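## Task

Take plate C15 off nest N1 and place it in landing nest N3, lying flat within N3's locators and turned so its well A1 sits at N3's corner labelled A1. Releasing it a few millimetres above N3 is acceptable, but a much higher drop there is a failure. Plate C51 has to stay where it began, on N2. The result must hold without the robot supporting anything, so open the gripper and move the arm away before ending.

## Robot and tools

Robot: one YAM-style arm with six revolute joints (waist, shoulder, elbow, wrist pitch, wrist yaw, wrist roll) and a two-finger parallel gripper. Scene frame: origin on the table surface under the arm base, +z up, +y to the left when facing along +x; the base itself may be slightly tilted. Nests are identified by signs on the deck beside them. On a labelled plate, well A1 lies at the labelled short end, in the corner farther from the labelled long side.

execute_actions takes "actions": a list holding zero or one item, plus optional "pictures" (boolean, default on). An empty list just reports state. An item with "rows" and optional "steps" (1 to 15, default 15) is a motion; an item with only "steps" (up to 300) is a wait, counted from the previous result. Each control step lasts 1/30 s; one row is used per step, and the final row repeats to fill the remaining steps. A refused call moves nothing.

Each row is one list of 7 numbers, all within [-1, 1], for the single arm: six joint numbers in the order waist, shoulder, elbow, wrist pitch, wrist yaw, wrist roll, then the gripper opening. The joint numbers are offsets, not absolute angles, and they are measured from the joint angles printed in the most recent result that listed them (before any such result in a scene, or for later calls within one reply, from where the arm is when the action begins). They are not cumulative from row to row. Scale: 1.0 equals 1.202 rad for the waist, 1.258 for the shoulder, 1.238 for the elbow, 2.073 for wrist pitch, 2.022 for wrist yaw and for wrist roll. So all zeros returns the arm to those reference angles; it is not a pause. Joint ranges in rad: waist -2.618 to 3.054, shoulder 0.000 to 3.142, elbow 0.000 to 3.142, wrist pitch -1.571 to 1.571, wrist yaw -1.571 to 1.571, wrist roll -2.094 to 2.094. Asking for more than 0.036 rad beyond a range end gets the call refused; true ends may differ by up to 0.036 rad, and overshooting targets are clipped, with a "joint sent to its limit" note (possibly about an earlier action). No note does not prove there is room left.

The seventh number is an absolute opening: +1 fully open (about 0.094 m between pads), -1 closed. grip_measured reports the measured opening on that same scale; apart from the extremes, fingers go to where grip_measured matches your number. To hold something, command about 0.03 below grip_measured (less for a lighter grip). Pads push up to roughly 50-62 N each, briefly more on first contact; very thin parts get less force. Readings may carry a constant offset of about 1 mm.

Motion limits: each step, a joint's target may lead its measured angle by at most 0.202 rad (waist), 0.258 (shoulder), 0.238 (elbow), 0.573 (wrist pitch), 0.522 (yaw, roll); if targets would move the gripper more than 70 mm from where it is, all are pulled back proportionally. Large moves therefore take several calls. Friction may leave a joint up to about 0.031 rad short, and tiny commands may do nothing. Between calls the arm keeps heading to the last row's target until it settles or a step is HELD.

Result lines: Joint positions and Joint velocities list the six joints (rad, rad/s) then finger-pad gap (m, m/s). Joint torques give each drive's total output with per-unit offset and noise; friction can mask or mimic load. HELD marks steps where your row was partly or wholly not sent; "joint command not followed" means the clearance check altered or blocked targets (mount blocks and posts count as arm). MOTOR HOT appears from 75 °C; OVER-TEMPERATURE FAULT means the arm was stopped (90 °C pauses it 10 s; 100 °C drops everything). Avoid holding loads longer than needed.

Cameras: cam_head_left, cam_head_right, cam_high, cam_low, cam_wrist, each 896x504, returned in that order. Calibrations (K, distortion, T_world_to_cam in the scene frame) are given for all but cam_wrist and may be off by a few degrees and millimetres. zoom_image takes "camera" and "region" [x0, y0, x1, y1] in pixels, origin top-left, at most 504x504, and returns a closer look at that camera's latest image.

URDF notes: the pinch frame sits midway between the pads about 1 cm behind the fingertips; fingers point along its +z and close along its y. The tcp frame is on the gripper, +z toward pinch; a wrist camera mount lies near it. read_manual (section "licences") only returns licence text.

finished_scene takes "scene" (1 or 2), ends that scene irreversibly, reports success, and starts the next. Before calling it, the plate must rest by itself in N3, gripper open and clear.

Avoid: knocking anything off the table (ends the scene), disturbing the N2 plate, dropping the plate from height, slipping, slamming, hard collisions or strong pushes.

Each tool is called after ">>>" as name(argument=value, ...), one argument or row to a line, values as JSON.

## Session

>>> execute_actions(
  actions=[],
)

Scene clock: 0.00 s of 6000.00 s.
grip_measured=+1.000
Joint positions: [-1.158  1.792  1.461 -1.282  0.425  1.222  0.094]
Joint velocities: [ 0.012  0.002  0.007 -0.066  0.037  0.022  0.   ]
Joint torques (N m, as the arm reports them, + toward a larger angle): no reading
Motor temperatures (°C, as the motors report them): [26 30 23 26 24 24]

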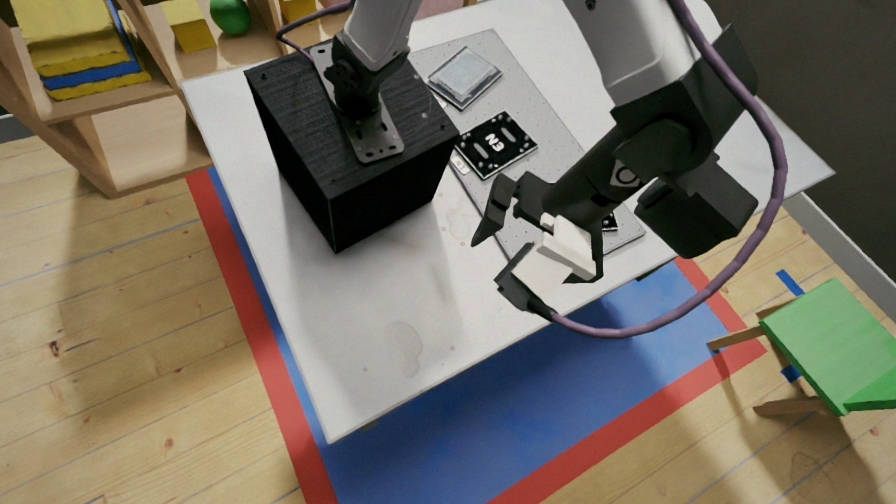

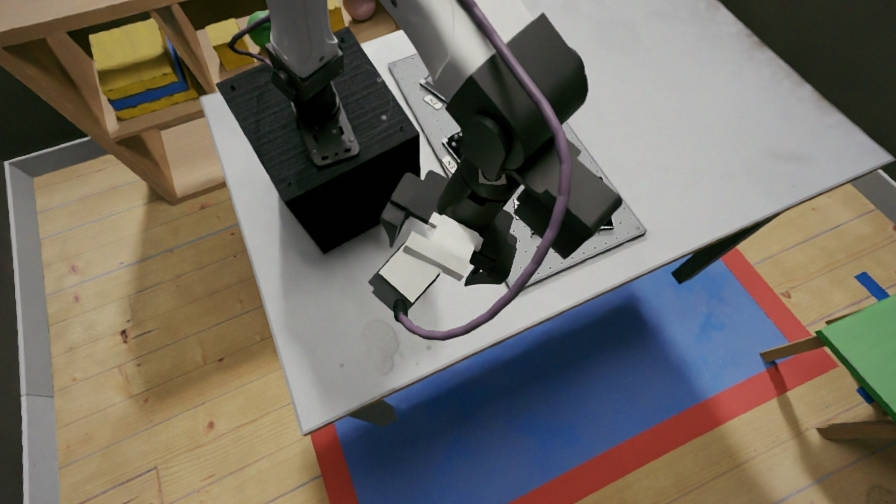

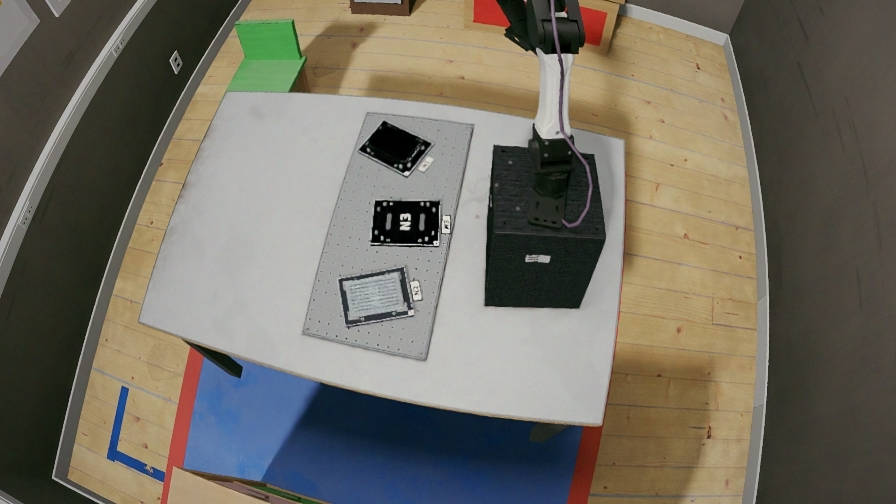

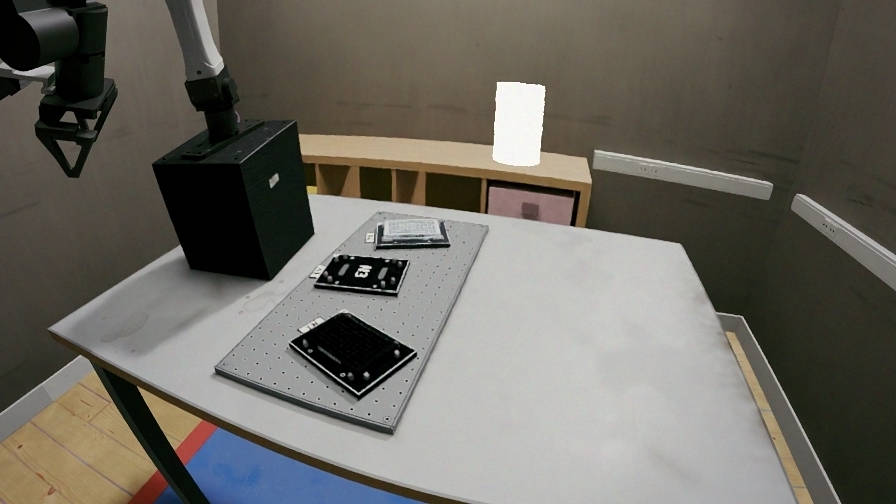

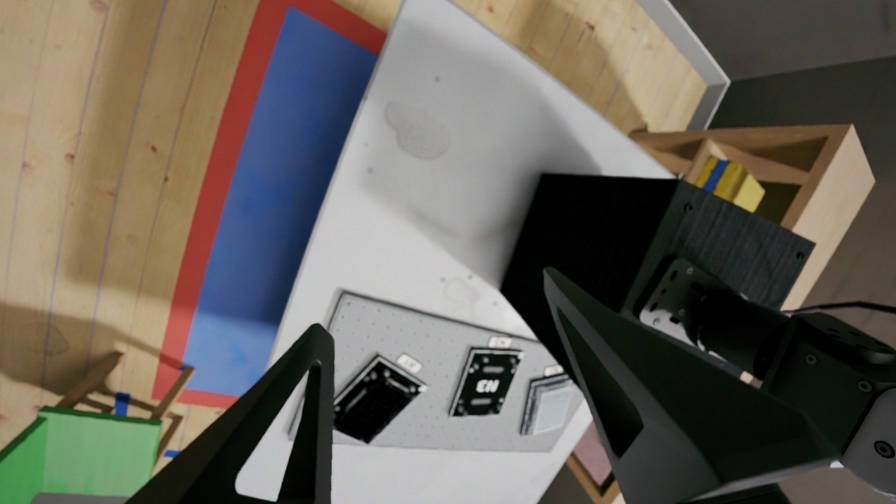

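>>> zoom_image(
  camera="cam_high",
  region=[300, 90, 500, 340],
)

>>> zoom_image(
  camera="cam_low",
  region=[260, 200, 500, 410],
)

Region (300, 90, 500, 340) of cam_high's 896x504 image, scaled by 2.016, with more detail than that image has; it fills the left 403 columns of this view, and the rest is white.

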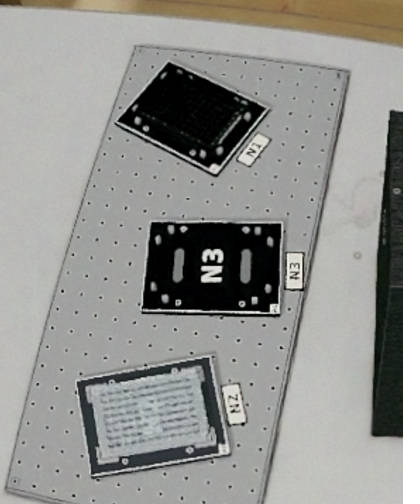

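Region (260, 200, 500, 410) of cam_low's 896x504 image, scaled by 2.100, with more detail than that image has; it fills the top 441 rows of this view, and the rest is white.

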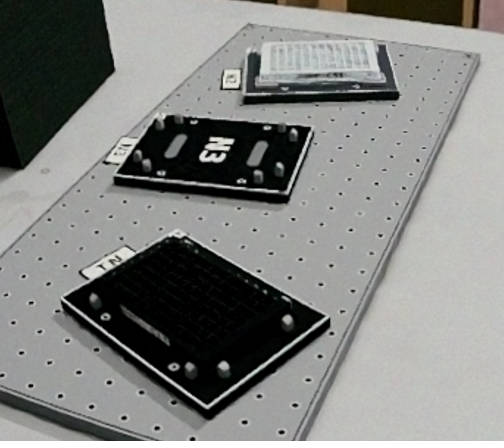

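>>> execute_actions(
  actions=[
    {"rows":[[0.06,0.05,0.03,0.03,-0.012,-0.06,1],[0.13,0.11,0.06,0.06,-0.025,-0.13,1],[0.2,0.18,0.09,0.09,-0.04,-0.2,1],[0.28,0.26,0.12,0.125,-0.056,-0.29,1],[0.36,0.34,0.16,0.16,-0.07,-0.37,1],[0.44,0.42,0.19,0.2,-0.088,-0.45,1],[0.52,0.5,0.225,0.235,-0.104,-0.53,1],[0.58,0.58,0.255,0.265,-0.116,-0.6,1],[0.615,0.64,0.273,0.284,-0.124,-0.637,1]],"steps":15},
  ],
  pictures=false,
)

>>> execute_actions(
  actions=[
    {"steps":40},
  ],
)

>>> zoom_image(
  camera="cam_low",
  region=[240, 200, 460, 410],
)

Scene clock: 12.00 s of 6000.00 s.
grip_measured=+1.000
Joint positions: [-0.7    2.298  1.744 -0.892  0.281  0.579  0.094]
Joint velocities: [ 0.901  1.048  0.266  0.799 -0.33  -1.311  0.   ]
Joint torques (N m, as the arm reports them, + toward a larger angle): [  1.59 -11.92   6.59   0.19  -0.04  -0.1 ]
Motor temperatures (°C, as the motors report them): [26 34 24 26 24 24]
Steps of this call (steps 1 to 90: nothing new was sent; then 8.50 s passed at rest; steps 91 to 105: all 15 steps of this action). Readings (joint positions):
91: [-1.151 1.797 1.465 -1.281 0.425 1.205]
92: [-1.129 1.813 1.480 -1.275 0.424 1.168]
94: [-1.056 1.875 1.522 -1.237 0.412 1.080]
98: [-0.918 2.034 1.614 -1.112 0.361 0.895]
105: the state above

Scene clock: 13.33 s of 6000.00 s.
grip_measured=+1.000
Joint positions: [-0.421  2.619  1.782 -0.703  0.177 -0.056  0.094]
Joint velocities: [-0.022  0.007 -0.002 -0.051 -0.022 -0.022  0.   ]
Joint torques (N m, as the arm reports them, + toward a larger angle): [  1.45 -16.05   6.58   0.45  -0.04  -0.22]
Motor temperatures (°C, as the motors report them): [26 35 24 26 24 24]
Steps of this call (steps 1 to 40: the robot went on to your last target). Readings (joint positions):
1: [-0.667 2.335 1.752 -0.869 0.272 0.532]
2: [-0.634 2.373 1.758 -0.848 0.265 0.485]
4: [-0.565 2.447 1.766 -0.812 0.250 0.381]
8: [-0.429 2.580 1.777 -0.743 0.208 0.139]
40: the state above

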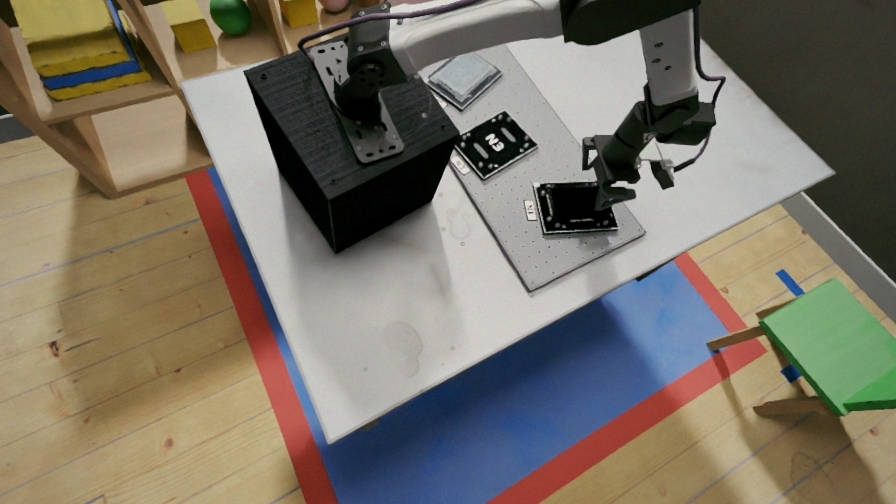

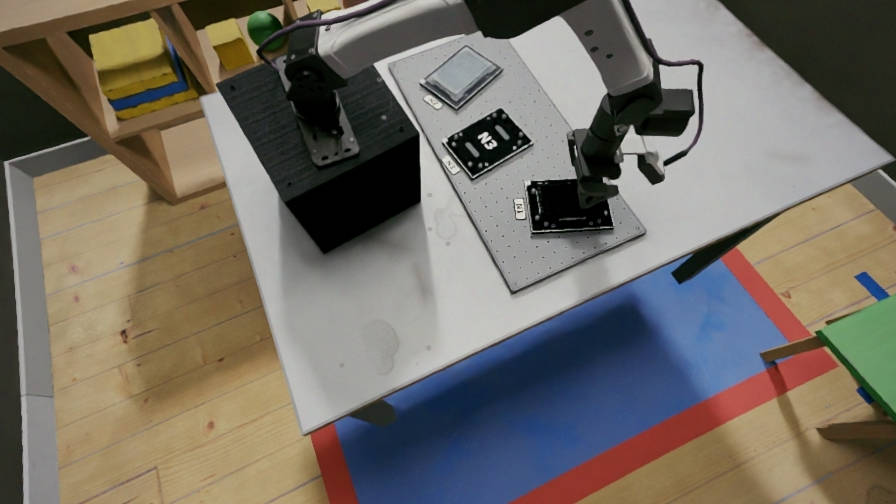

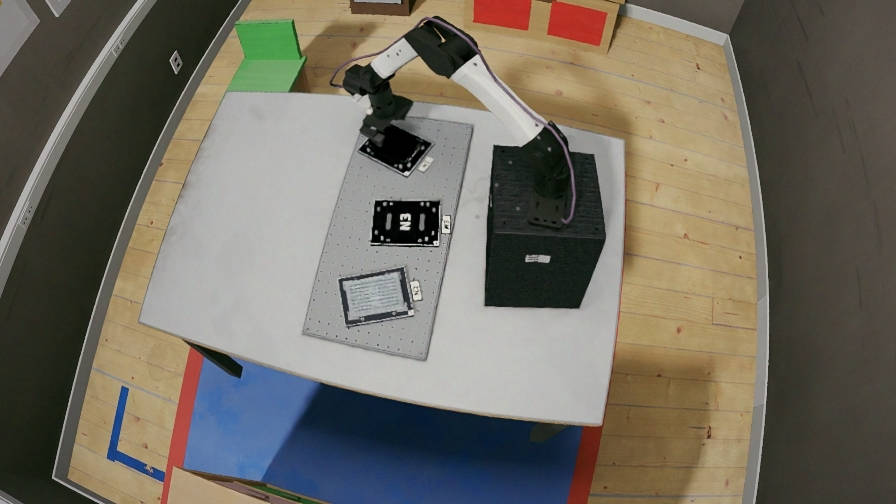

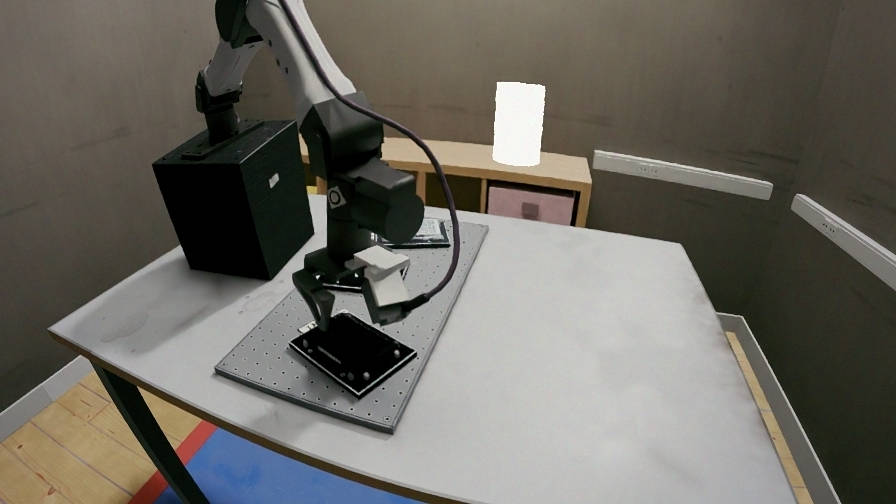

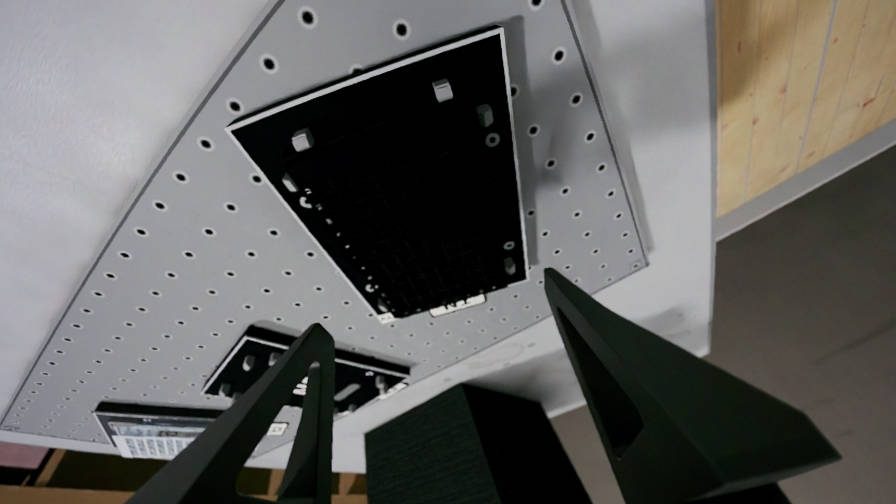

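Region (240, 200, 460, 410) of cam_low's 896x504 image, scaled by 2.291, with more detail than that image has; it fills the top 481 rows of this view, and the rest is white.

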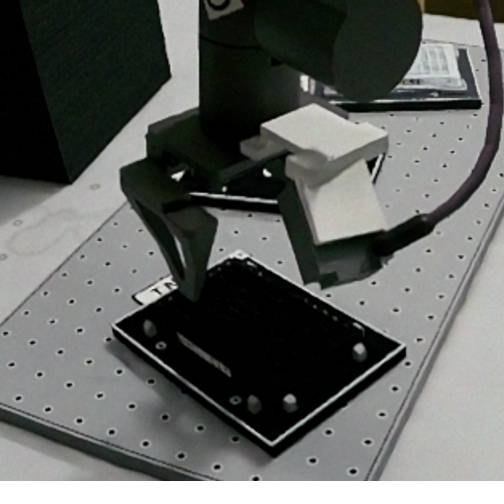

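>>> execute_actions(
  actions=[],
)

Scene clock: 17.10 s of 6000.00 s.
grip_measured=+1.000
Joint positions: [-0.421  2.619  1.782 -0.703  0.177 -0.056  0.094]
Joint velocities: [ 0.012 -0.007  0.002 -0.007 -0.037 -0.007  0.   ]
Joint torques (N m, as the arm reports them, + toward a larger angle): [  1.36 -16.04   6.59   0.45  -0.06  -0.21]
Motor temperatures (°C, as the motors report them): [26 38 25 26 24 24]
Steps of this call (steps 1 to 15: the robot went on to your last target; steps 16 to 90: nothing new was sent; then 0.77 s passed at rest). Readings (joint positions):
1: [-0.421 2.619 1.782 -0.703 0.177 -0.056]
2: [-0.421 2.619 1.782 -0.703 0.177 -0.056]
4: [-0.421 2.619 1.782 -0.703 0.177 -0.056]
8: [-0.421 2.619 1.782 -0.703 0.177 -0.056]
90: the state above
The arm was judged still, so your last target was given up. Only a new action makes it travel on or press farther. Fingers that are still opening or closing keep moving.

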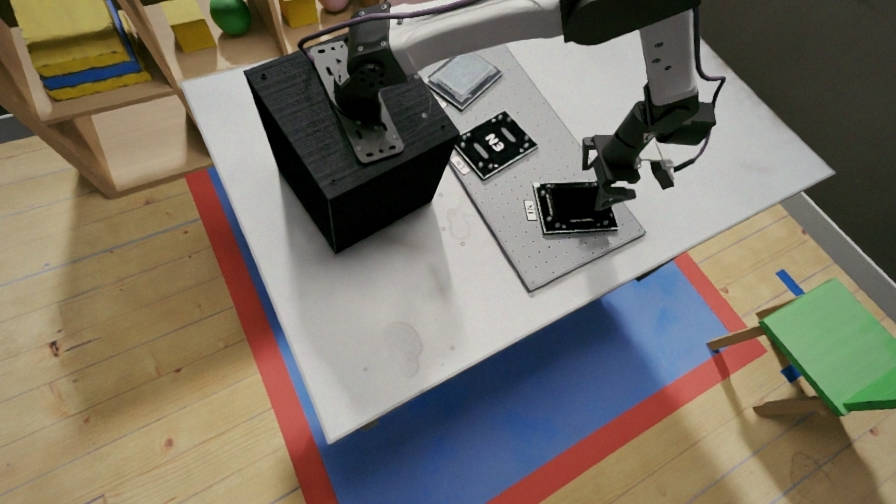

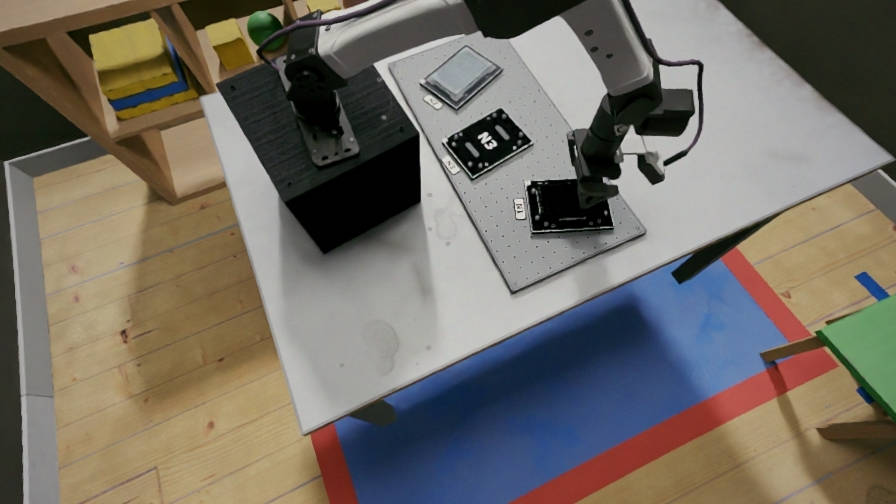

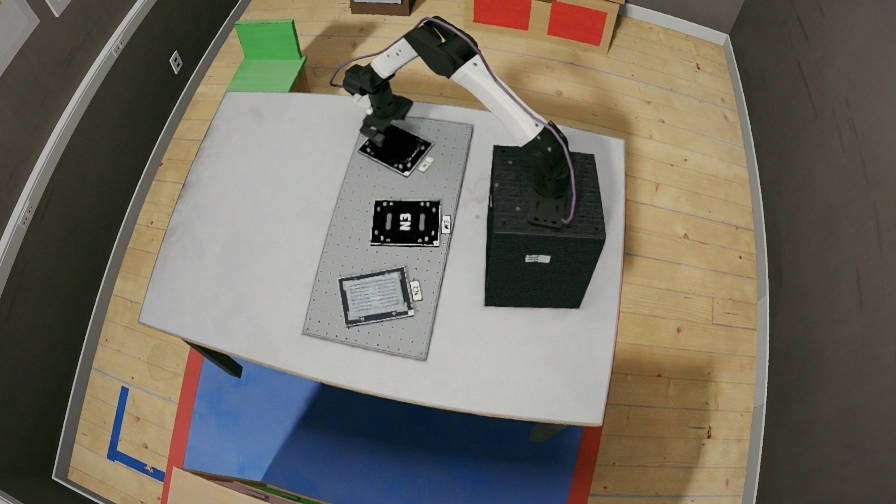

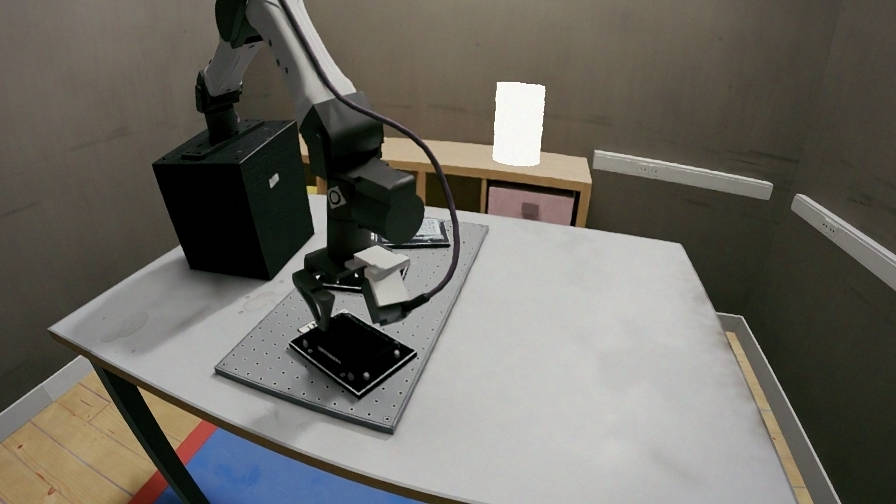

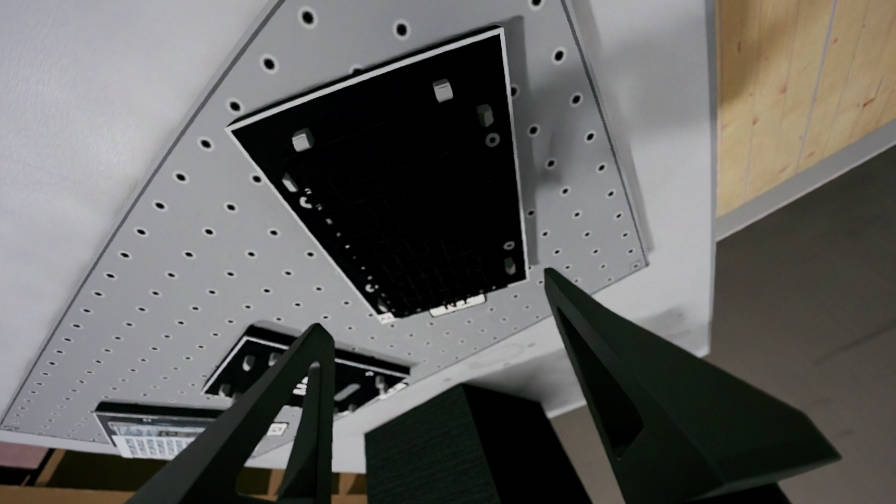

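>>> execute_actions(
  actions=[
    {"rows":[[-0.03,0.08,0.044,0.04,0,0,1]],"steps":15},
  ],
)

>>> zoom_image(
  camera="cam_high",
  region=[320,80,480,190],
)

>>> zoom_image(
  camera="cam_low",
  region=[260,250,460,410],
)

Scene clock: 18.50 s of 6000.00 s.
grip_measured=+1.000
Joint positions: [-0.459  2.718  1.824 -0.634  0.177 -0.056  0.094]
Joint velocities: [-0.012 -0.017  0.012  0.081 -0.037 -0.066  0.   ]
Joint torques (N m, as the arm reports them, + toward a larger angle): [  1.31 -14.27   6.07   0.5   -0.02  -0.09]
Motor temperatures (°C, as the motors report them): [26 39 25 26 24 24]
Steps of this call (steps 1 to 27: nothing new was sent; steps 28 to 42: all 15 steps of this action). Readings (joint positions):
28: [-0.424 2.629 1.792 -0.700 0.177 -0.056]
29: [-0.428 2.647 1.808 -0.684 0.177 -0.056]
31: [-0.440 2.679 1.824 -0.652 0.177 -0.056]
35: [-0.458 2.714 1.824 -0.642 0.177 -0.056]
42: the state above

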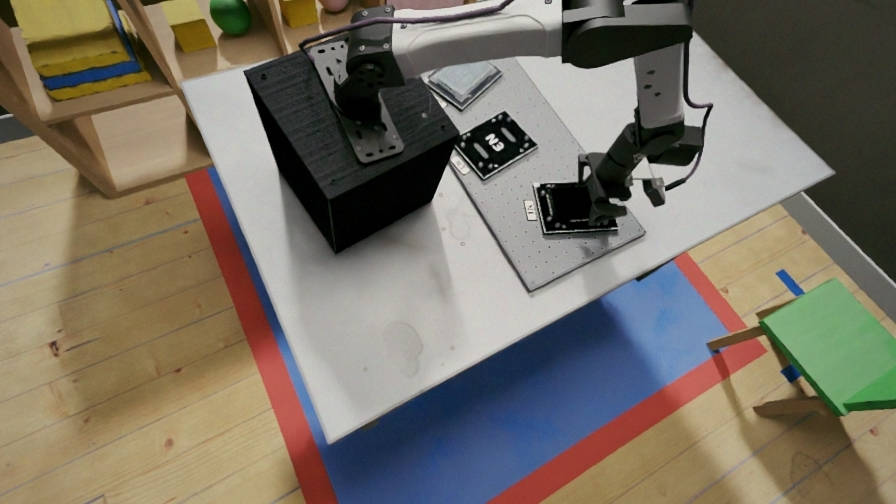

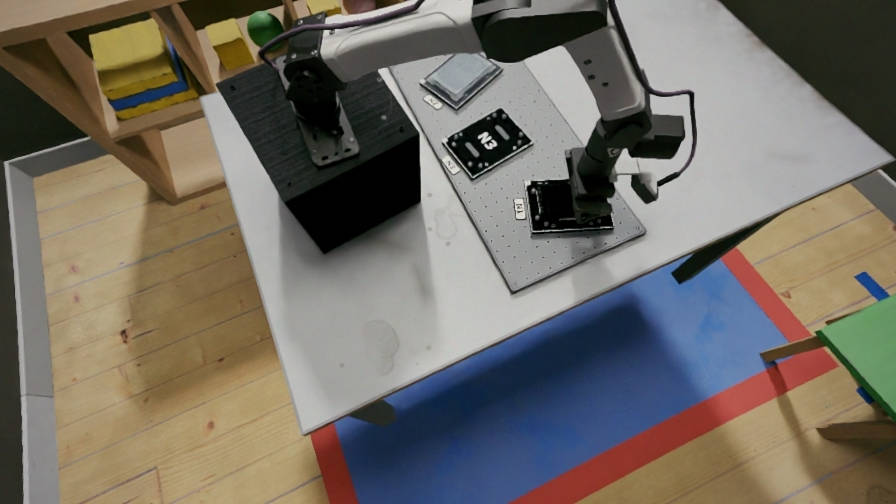

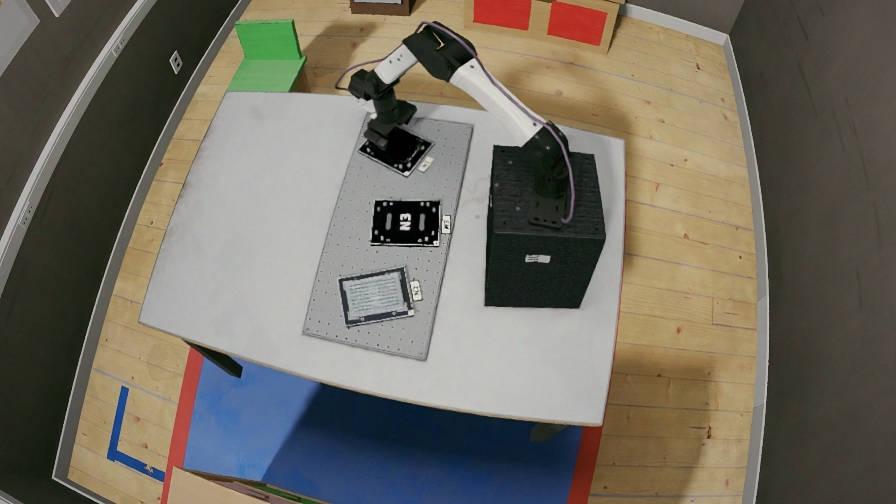

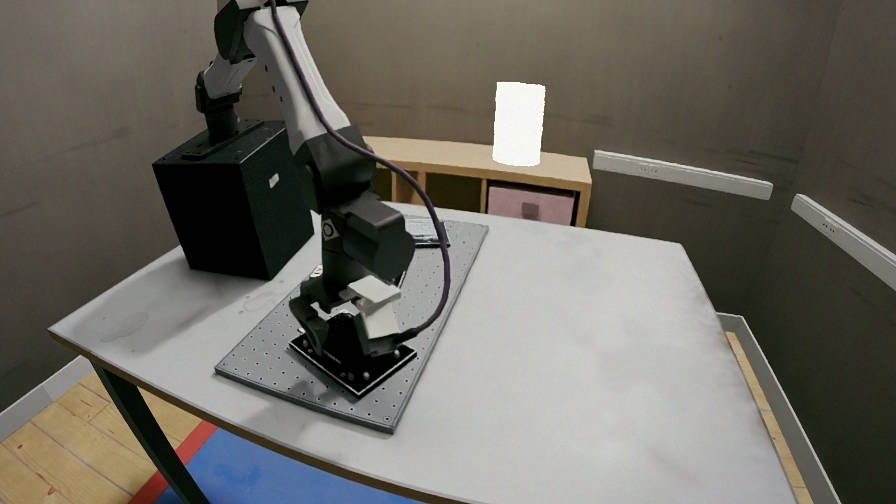

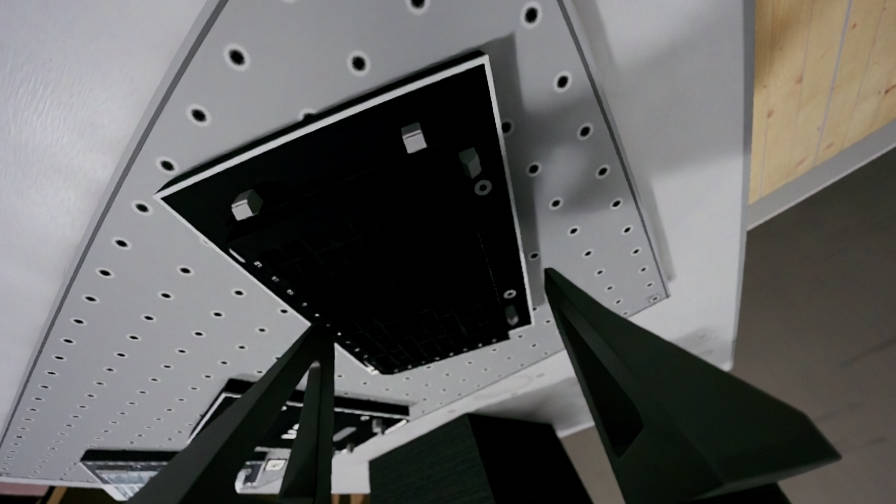

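Region (320, 80, 480, 190) of cam_high's 896x504 image, scaled by 3.150, with more detail than that image has; it fills the top 346 rows of this view, and the rest is white.

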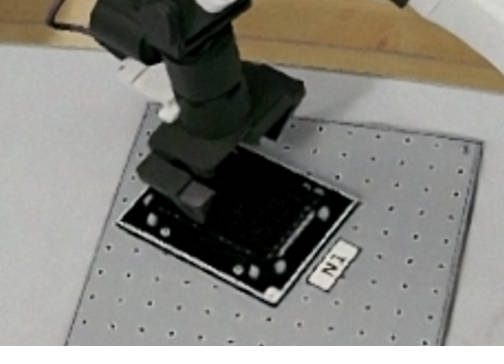

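Region (260, 250, 460, 410) of cam_low's 896x504 image, scaled by 2.520, with more detail than that image has; it fills the top 403 rows of this view, and the rest is white.

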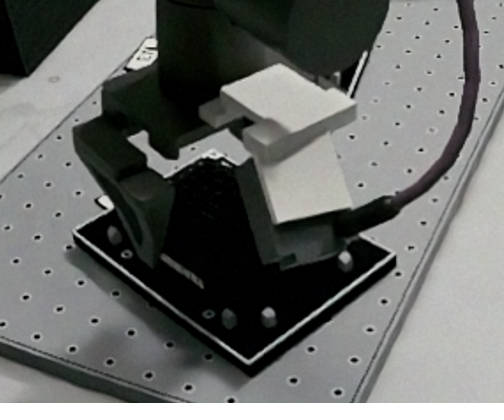

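>>> execute_actions(
  actions=[
    {"rows":[[0.03,0.025,0.025,0.02,0,0,1]],"steps":15},
  ],
)

>>> zoom_image(
  camera="cam_low",
  region=[260,250,460,410],
)

>>> zoom_image(
  camera="cam_wrist",
  region=[100,0,700,500],
)

Scene clock: 20.63 s of 6000.00 s.
grip_measured=+1.000
Joint positions: [-0.423  2.731  1.836 -0.603  0.177 -0.056  0.094]
Joint velocities: [ 0.007  0.017 -0.002  0.022 -0.051  0.081  0.   ]
Joint torques (N m, as the arm reports them, + toward a larger angle): [  1.25 -13.19   6.59   0.57  -0.03  -0.09]
Motor temperatures (°C, as the motors report them): [26 40 25 26 24 24]
Steps of this call (steps 1 to 15: the robot went on to your last target; steps 16 to 49: nothing new was sent; steps 50 to 64: all 15 steps of this action). Readings (joint positions):
50: [-0.457 2.720 1.826 -0.629 0.177 -0.056]
51: [-0.453 2.723 1.831 -0.624 0.177 -0.056]
53: [-0.441 2.728 1.836 -0.614 0.177 -0.056]
57: [-0.424 2.731 1.836 -0.607 0.177 -0.056]
64: the state above

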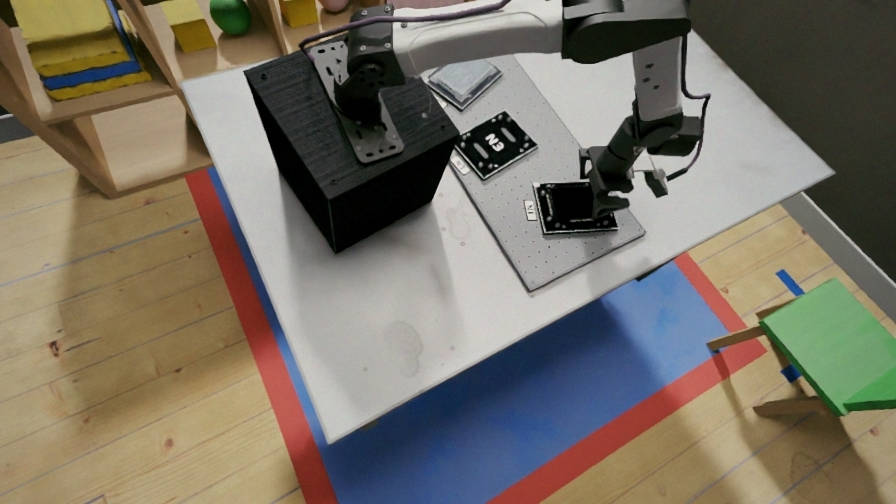

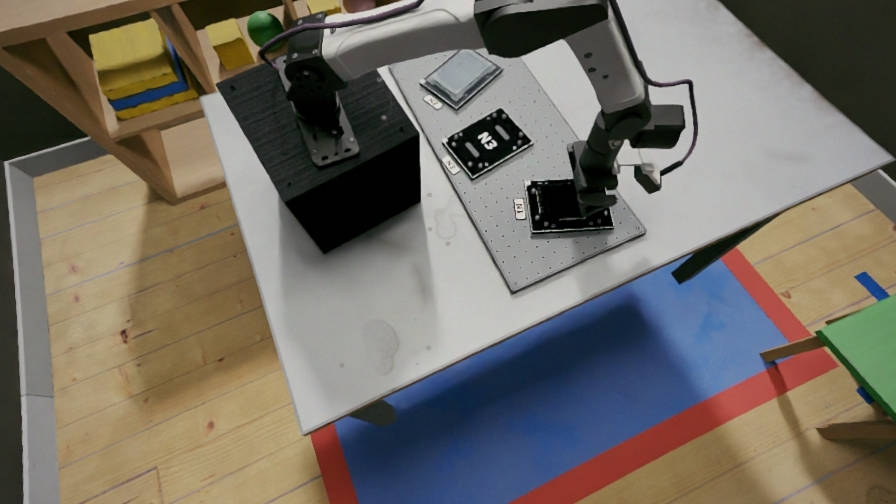

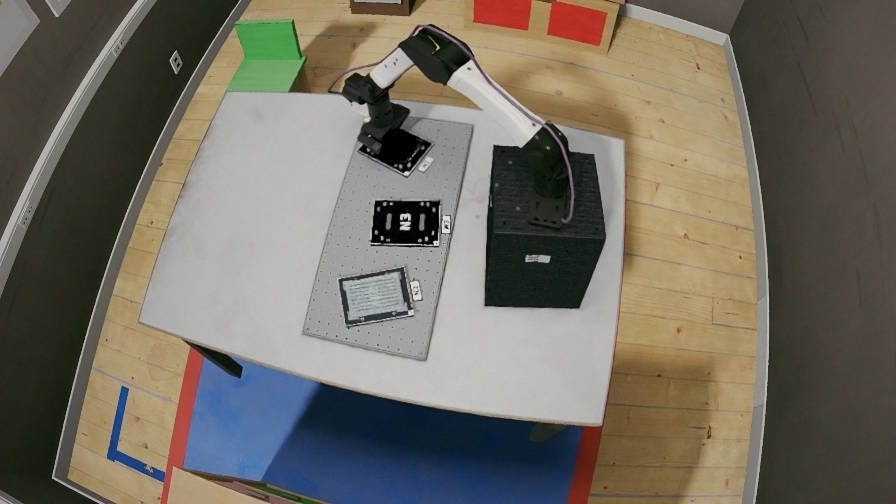

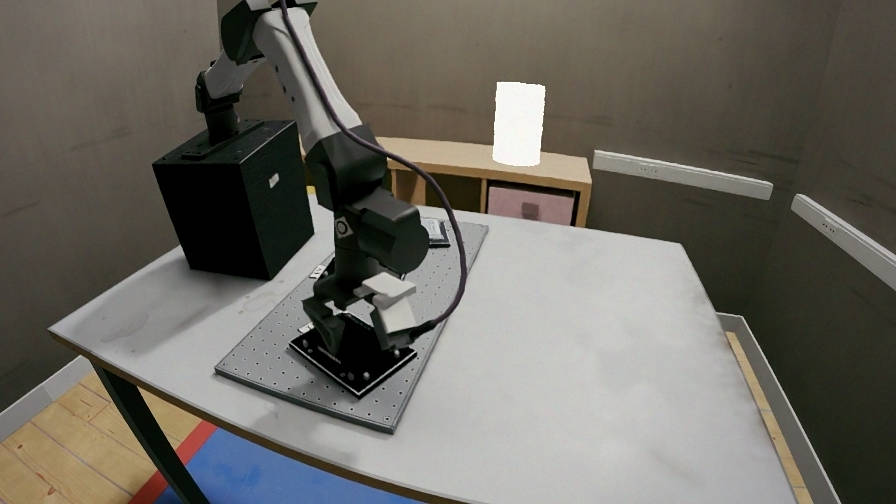

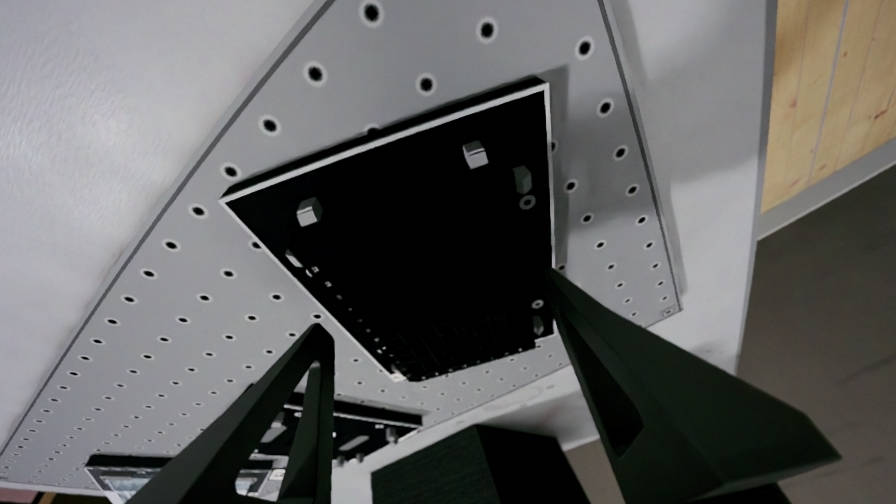

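Region (260, 250, 460, 410) of cam_low's 896x504 image, scaled by 2.520, with more detail than that image has; it fills the top 403 rows of this view, and the rest is white.

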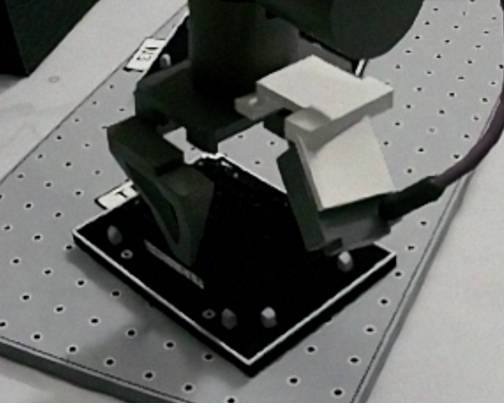

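Region (100, 0, 700, 500) is 600x500 pixels. A region can be at most 504 by 504 pixels.

>>> execute_actions(
  actions=[
    {"rows":[[-0.005,0.03,0.02,0.015,0,0,1]],"steps":15},
  ],
)

>>> zoom_image(
  camera="cam_low",
  region=[260,250,460,410],
)

>>> zoom_image(
  camera="cam_head_left",
  region=[500,130,700,260],
)

Scene clock: 24.43 s of 6000.00 s.
grip_measured=+1.000
Joint positions: [-0.423  2.754  1.843 -0.584  0.177 -0.056  0.094]
Joint velocities: [-0.002 -0.002  0.007 -0.007 -0.007 -0.007  0.   ]
Joint torques (N m, as the arm reports them, + toward a larger angle): [  0.82 -13.45   6.54   0.57  -0.03  -0.09]
Motor temperatures (°C, as the motors report them): [26 41 25 26 24 24]
Steps of this call (steps 1 to 15: the robot went on to your last target; steps 16 to 90: nothing new was sent; then 0.30 s passed at rest; steps 91 to 105: all 15 steps of this action). Readings (joint positions):
91: [-0.423 2.733 1.837 -0.600 0.177 -0.056]
92: [-0.423 2.737 1.840 -0.597 0.177 -0.056]
94: [-0.423 2.744 1.843 -0.589 0.177 -0.056]
98: [-0.423 2.753 1.843 -0.586 0.177 -0.056]
105: the state above

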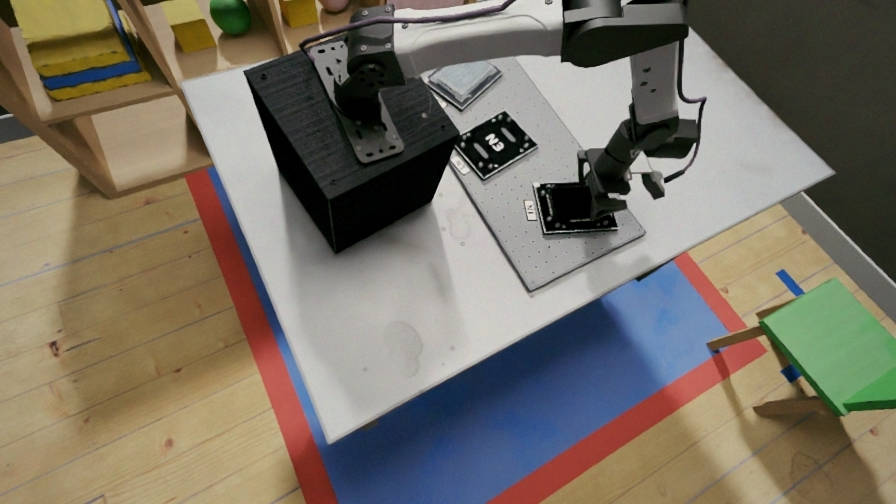

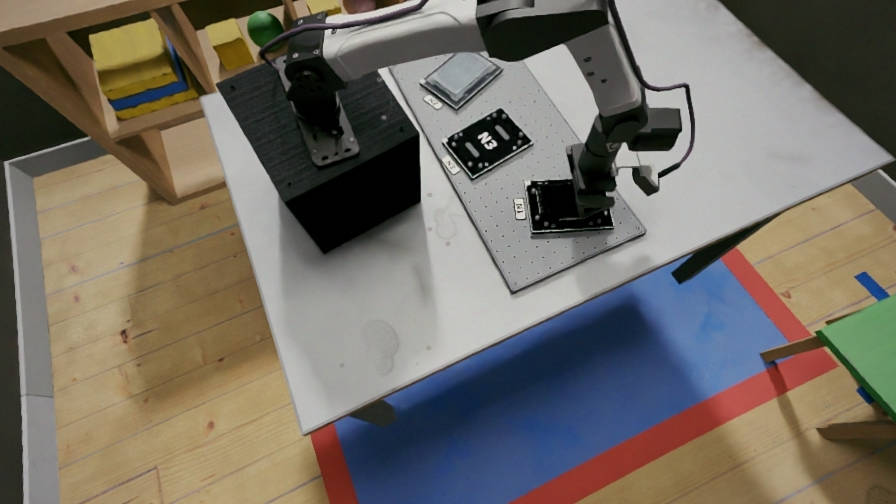

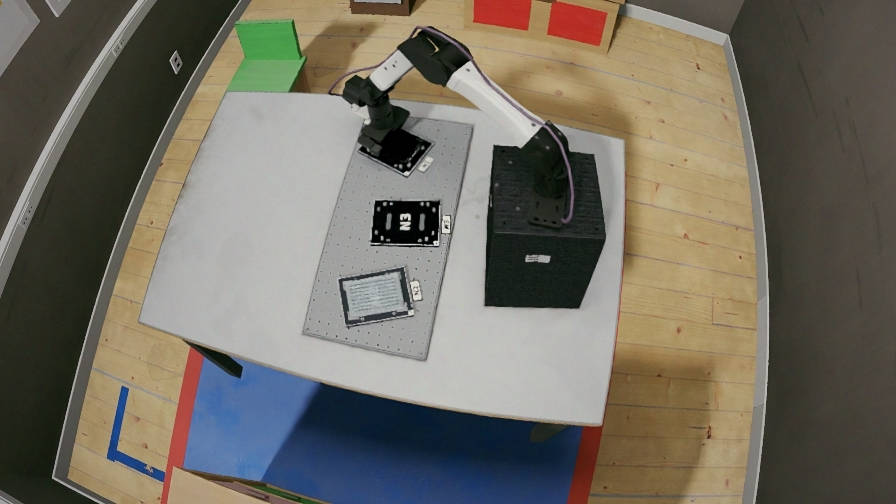

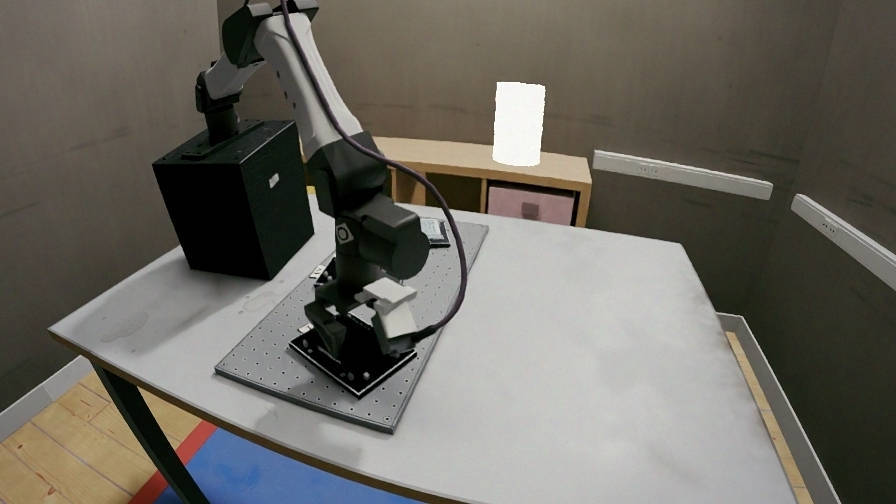

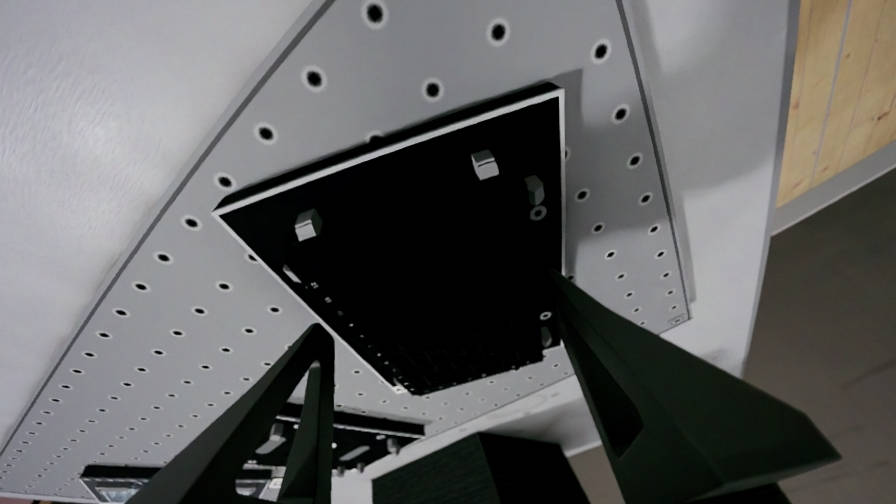

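Region (260, 250, 460, 410) of cam_low's 896x504 image, scaled by 2.520, with more detail than that image has; it fills the top 403 rows of this view, and the rest is white.

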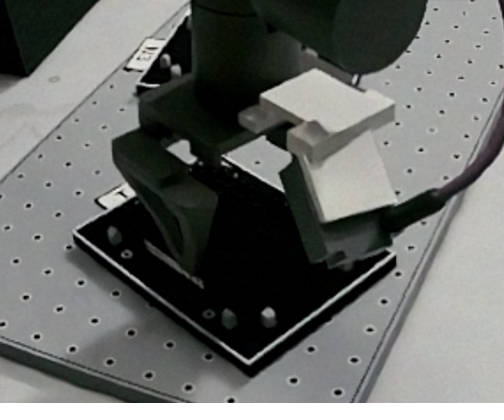

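Region (500, 130, 700, 260) of cam_head_left's 896x504 image, scaled by 2.520, with more detail than that image has; it fills the top 328 rows of this view, and the rest is white.

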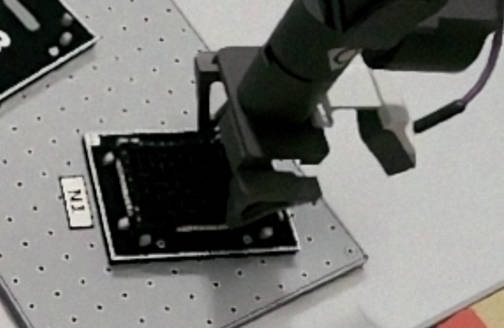

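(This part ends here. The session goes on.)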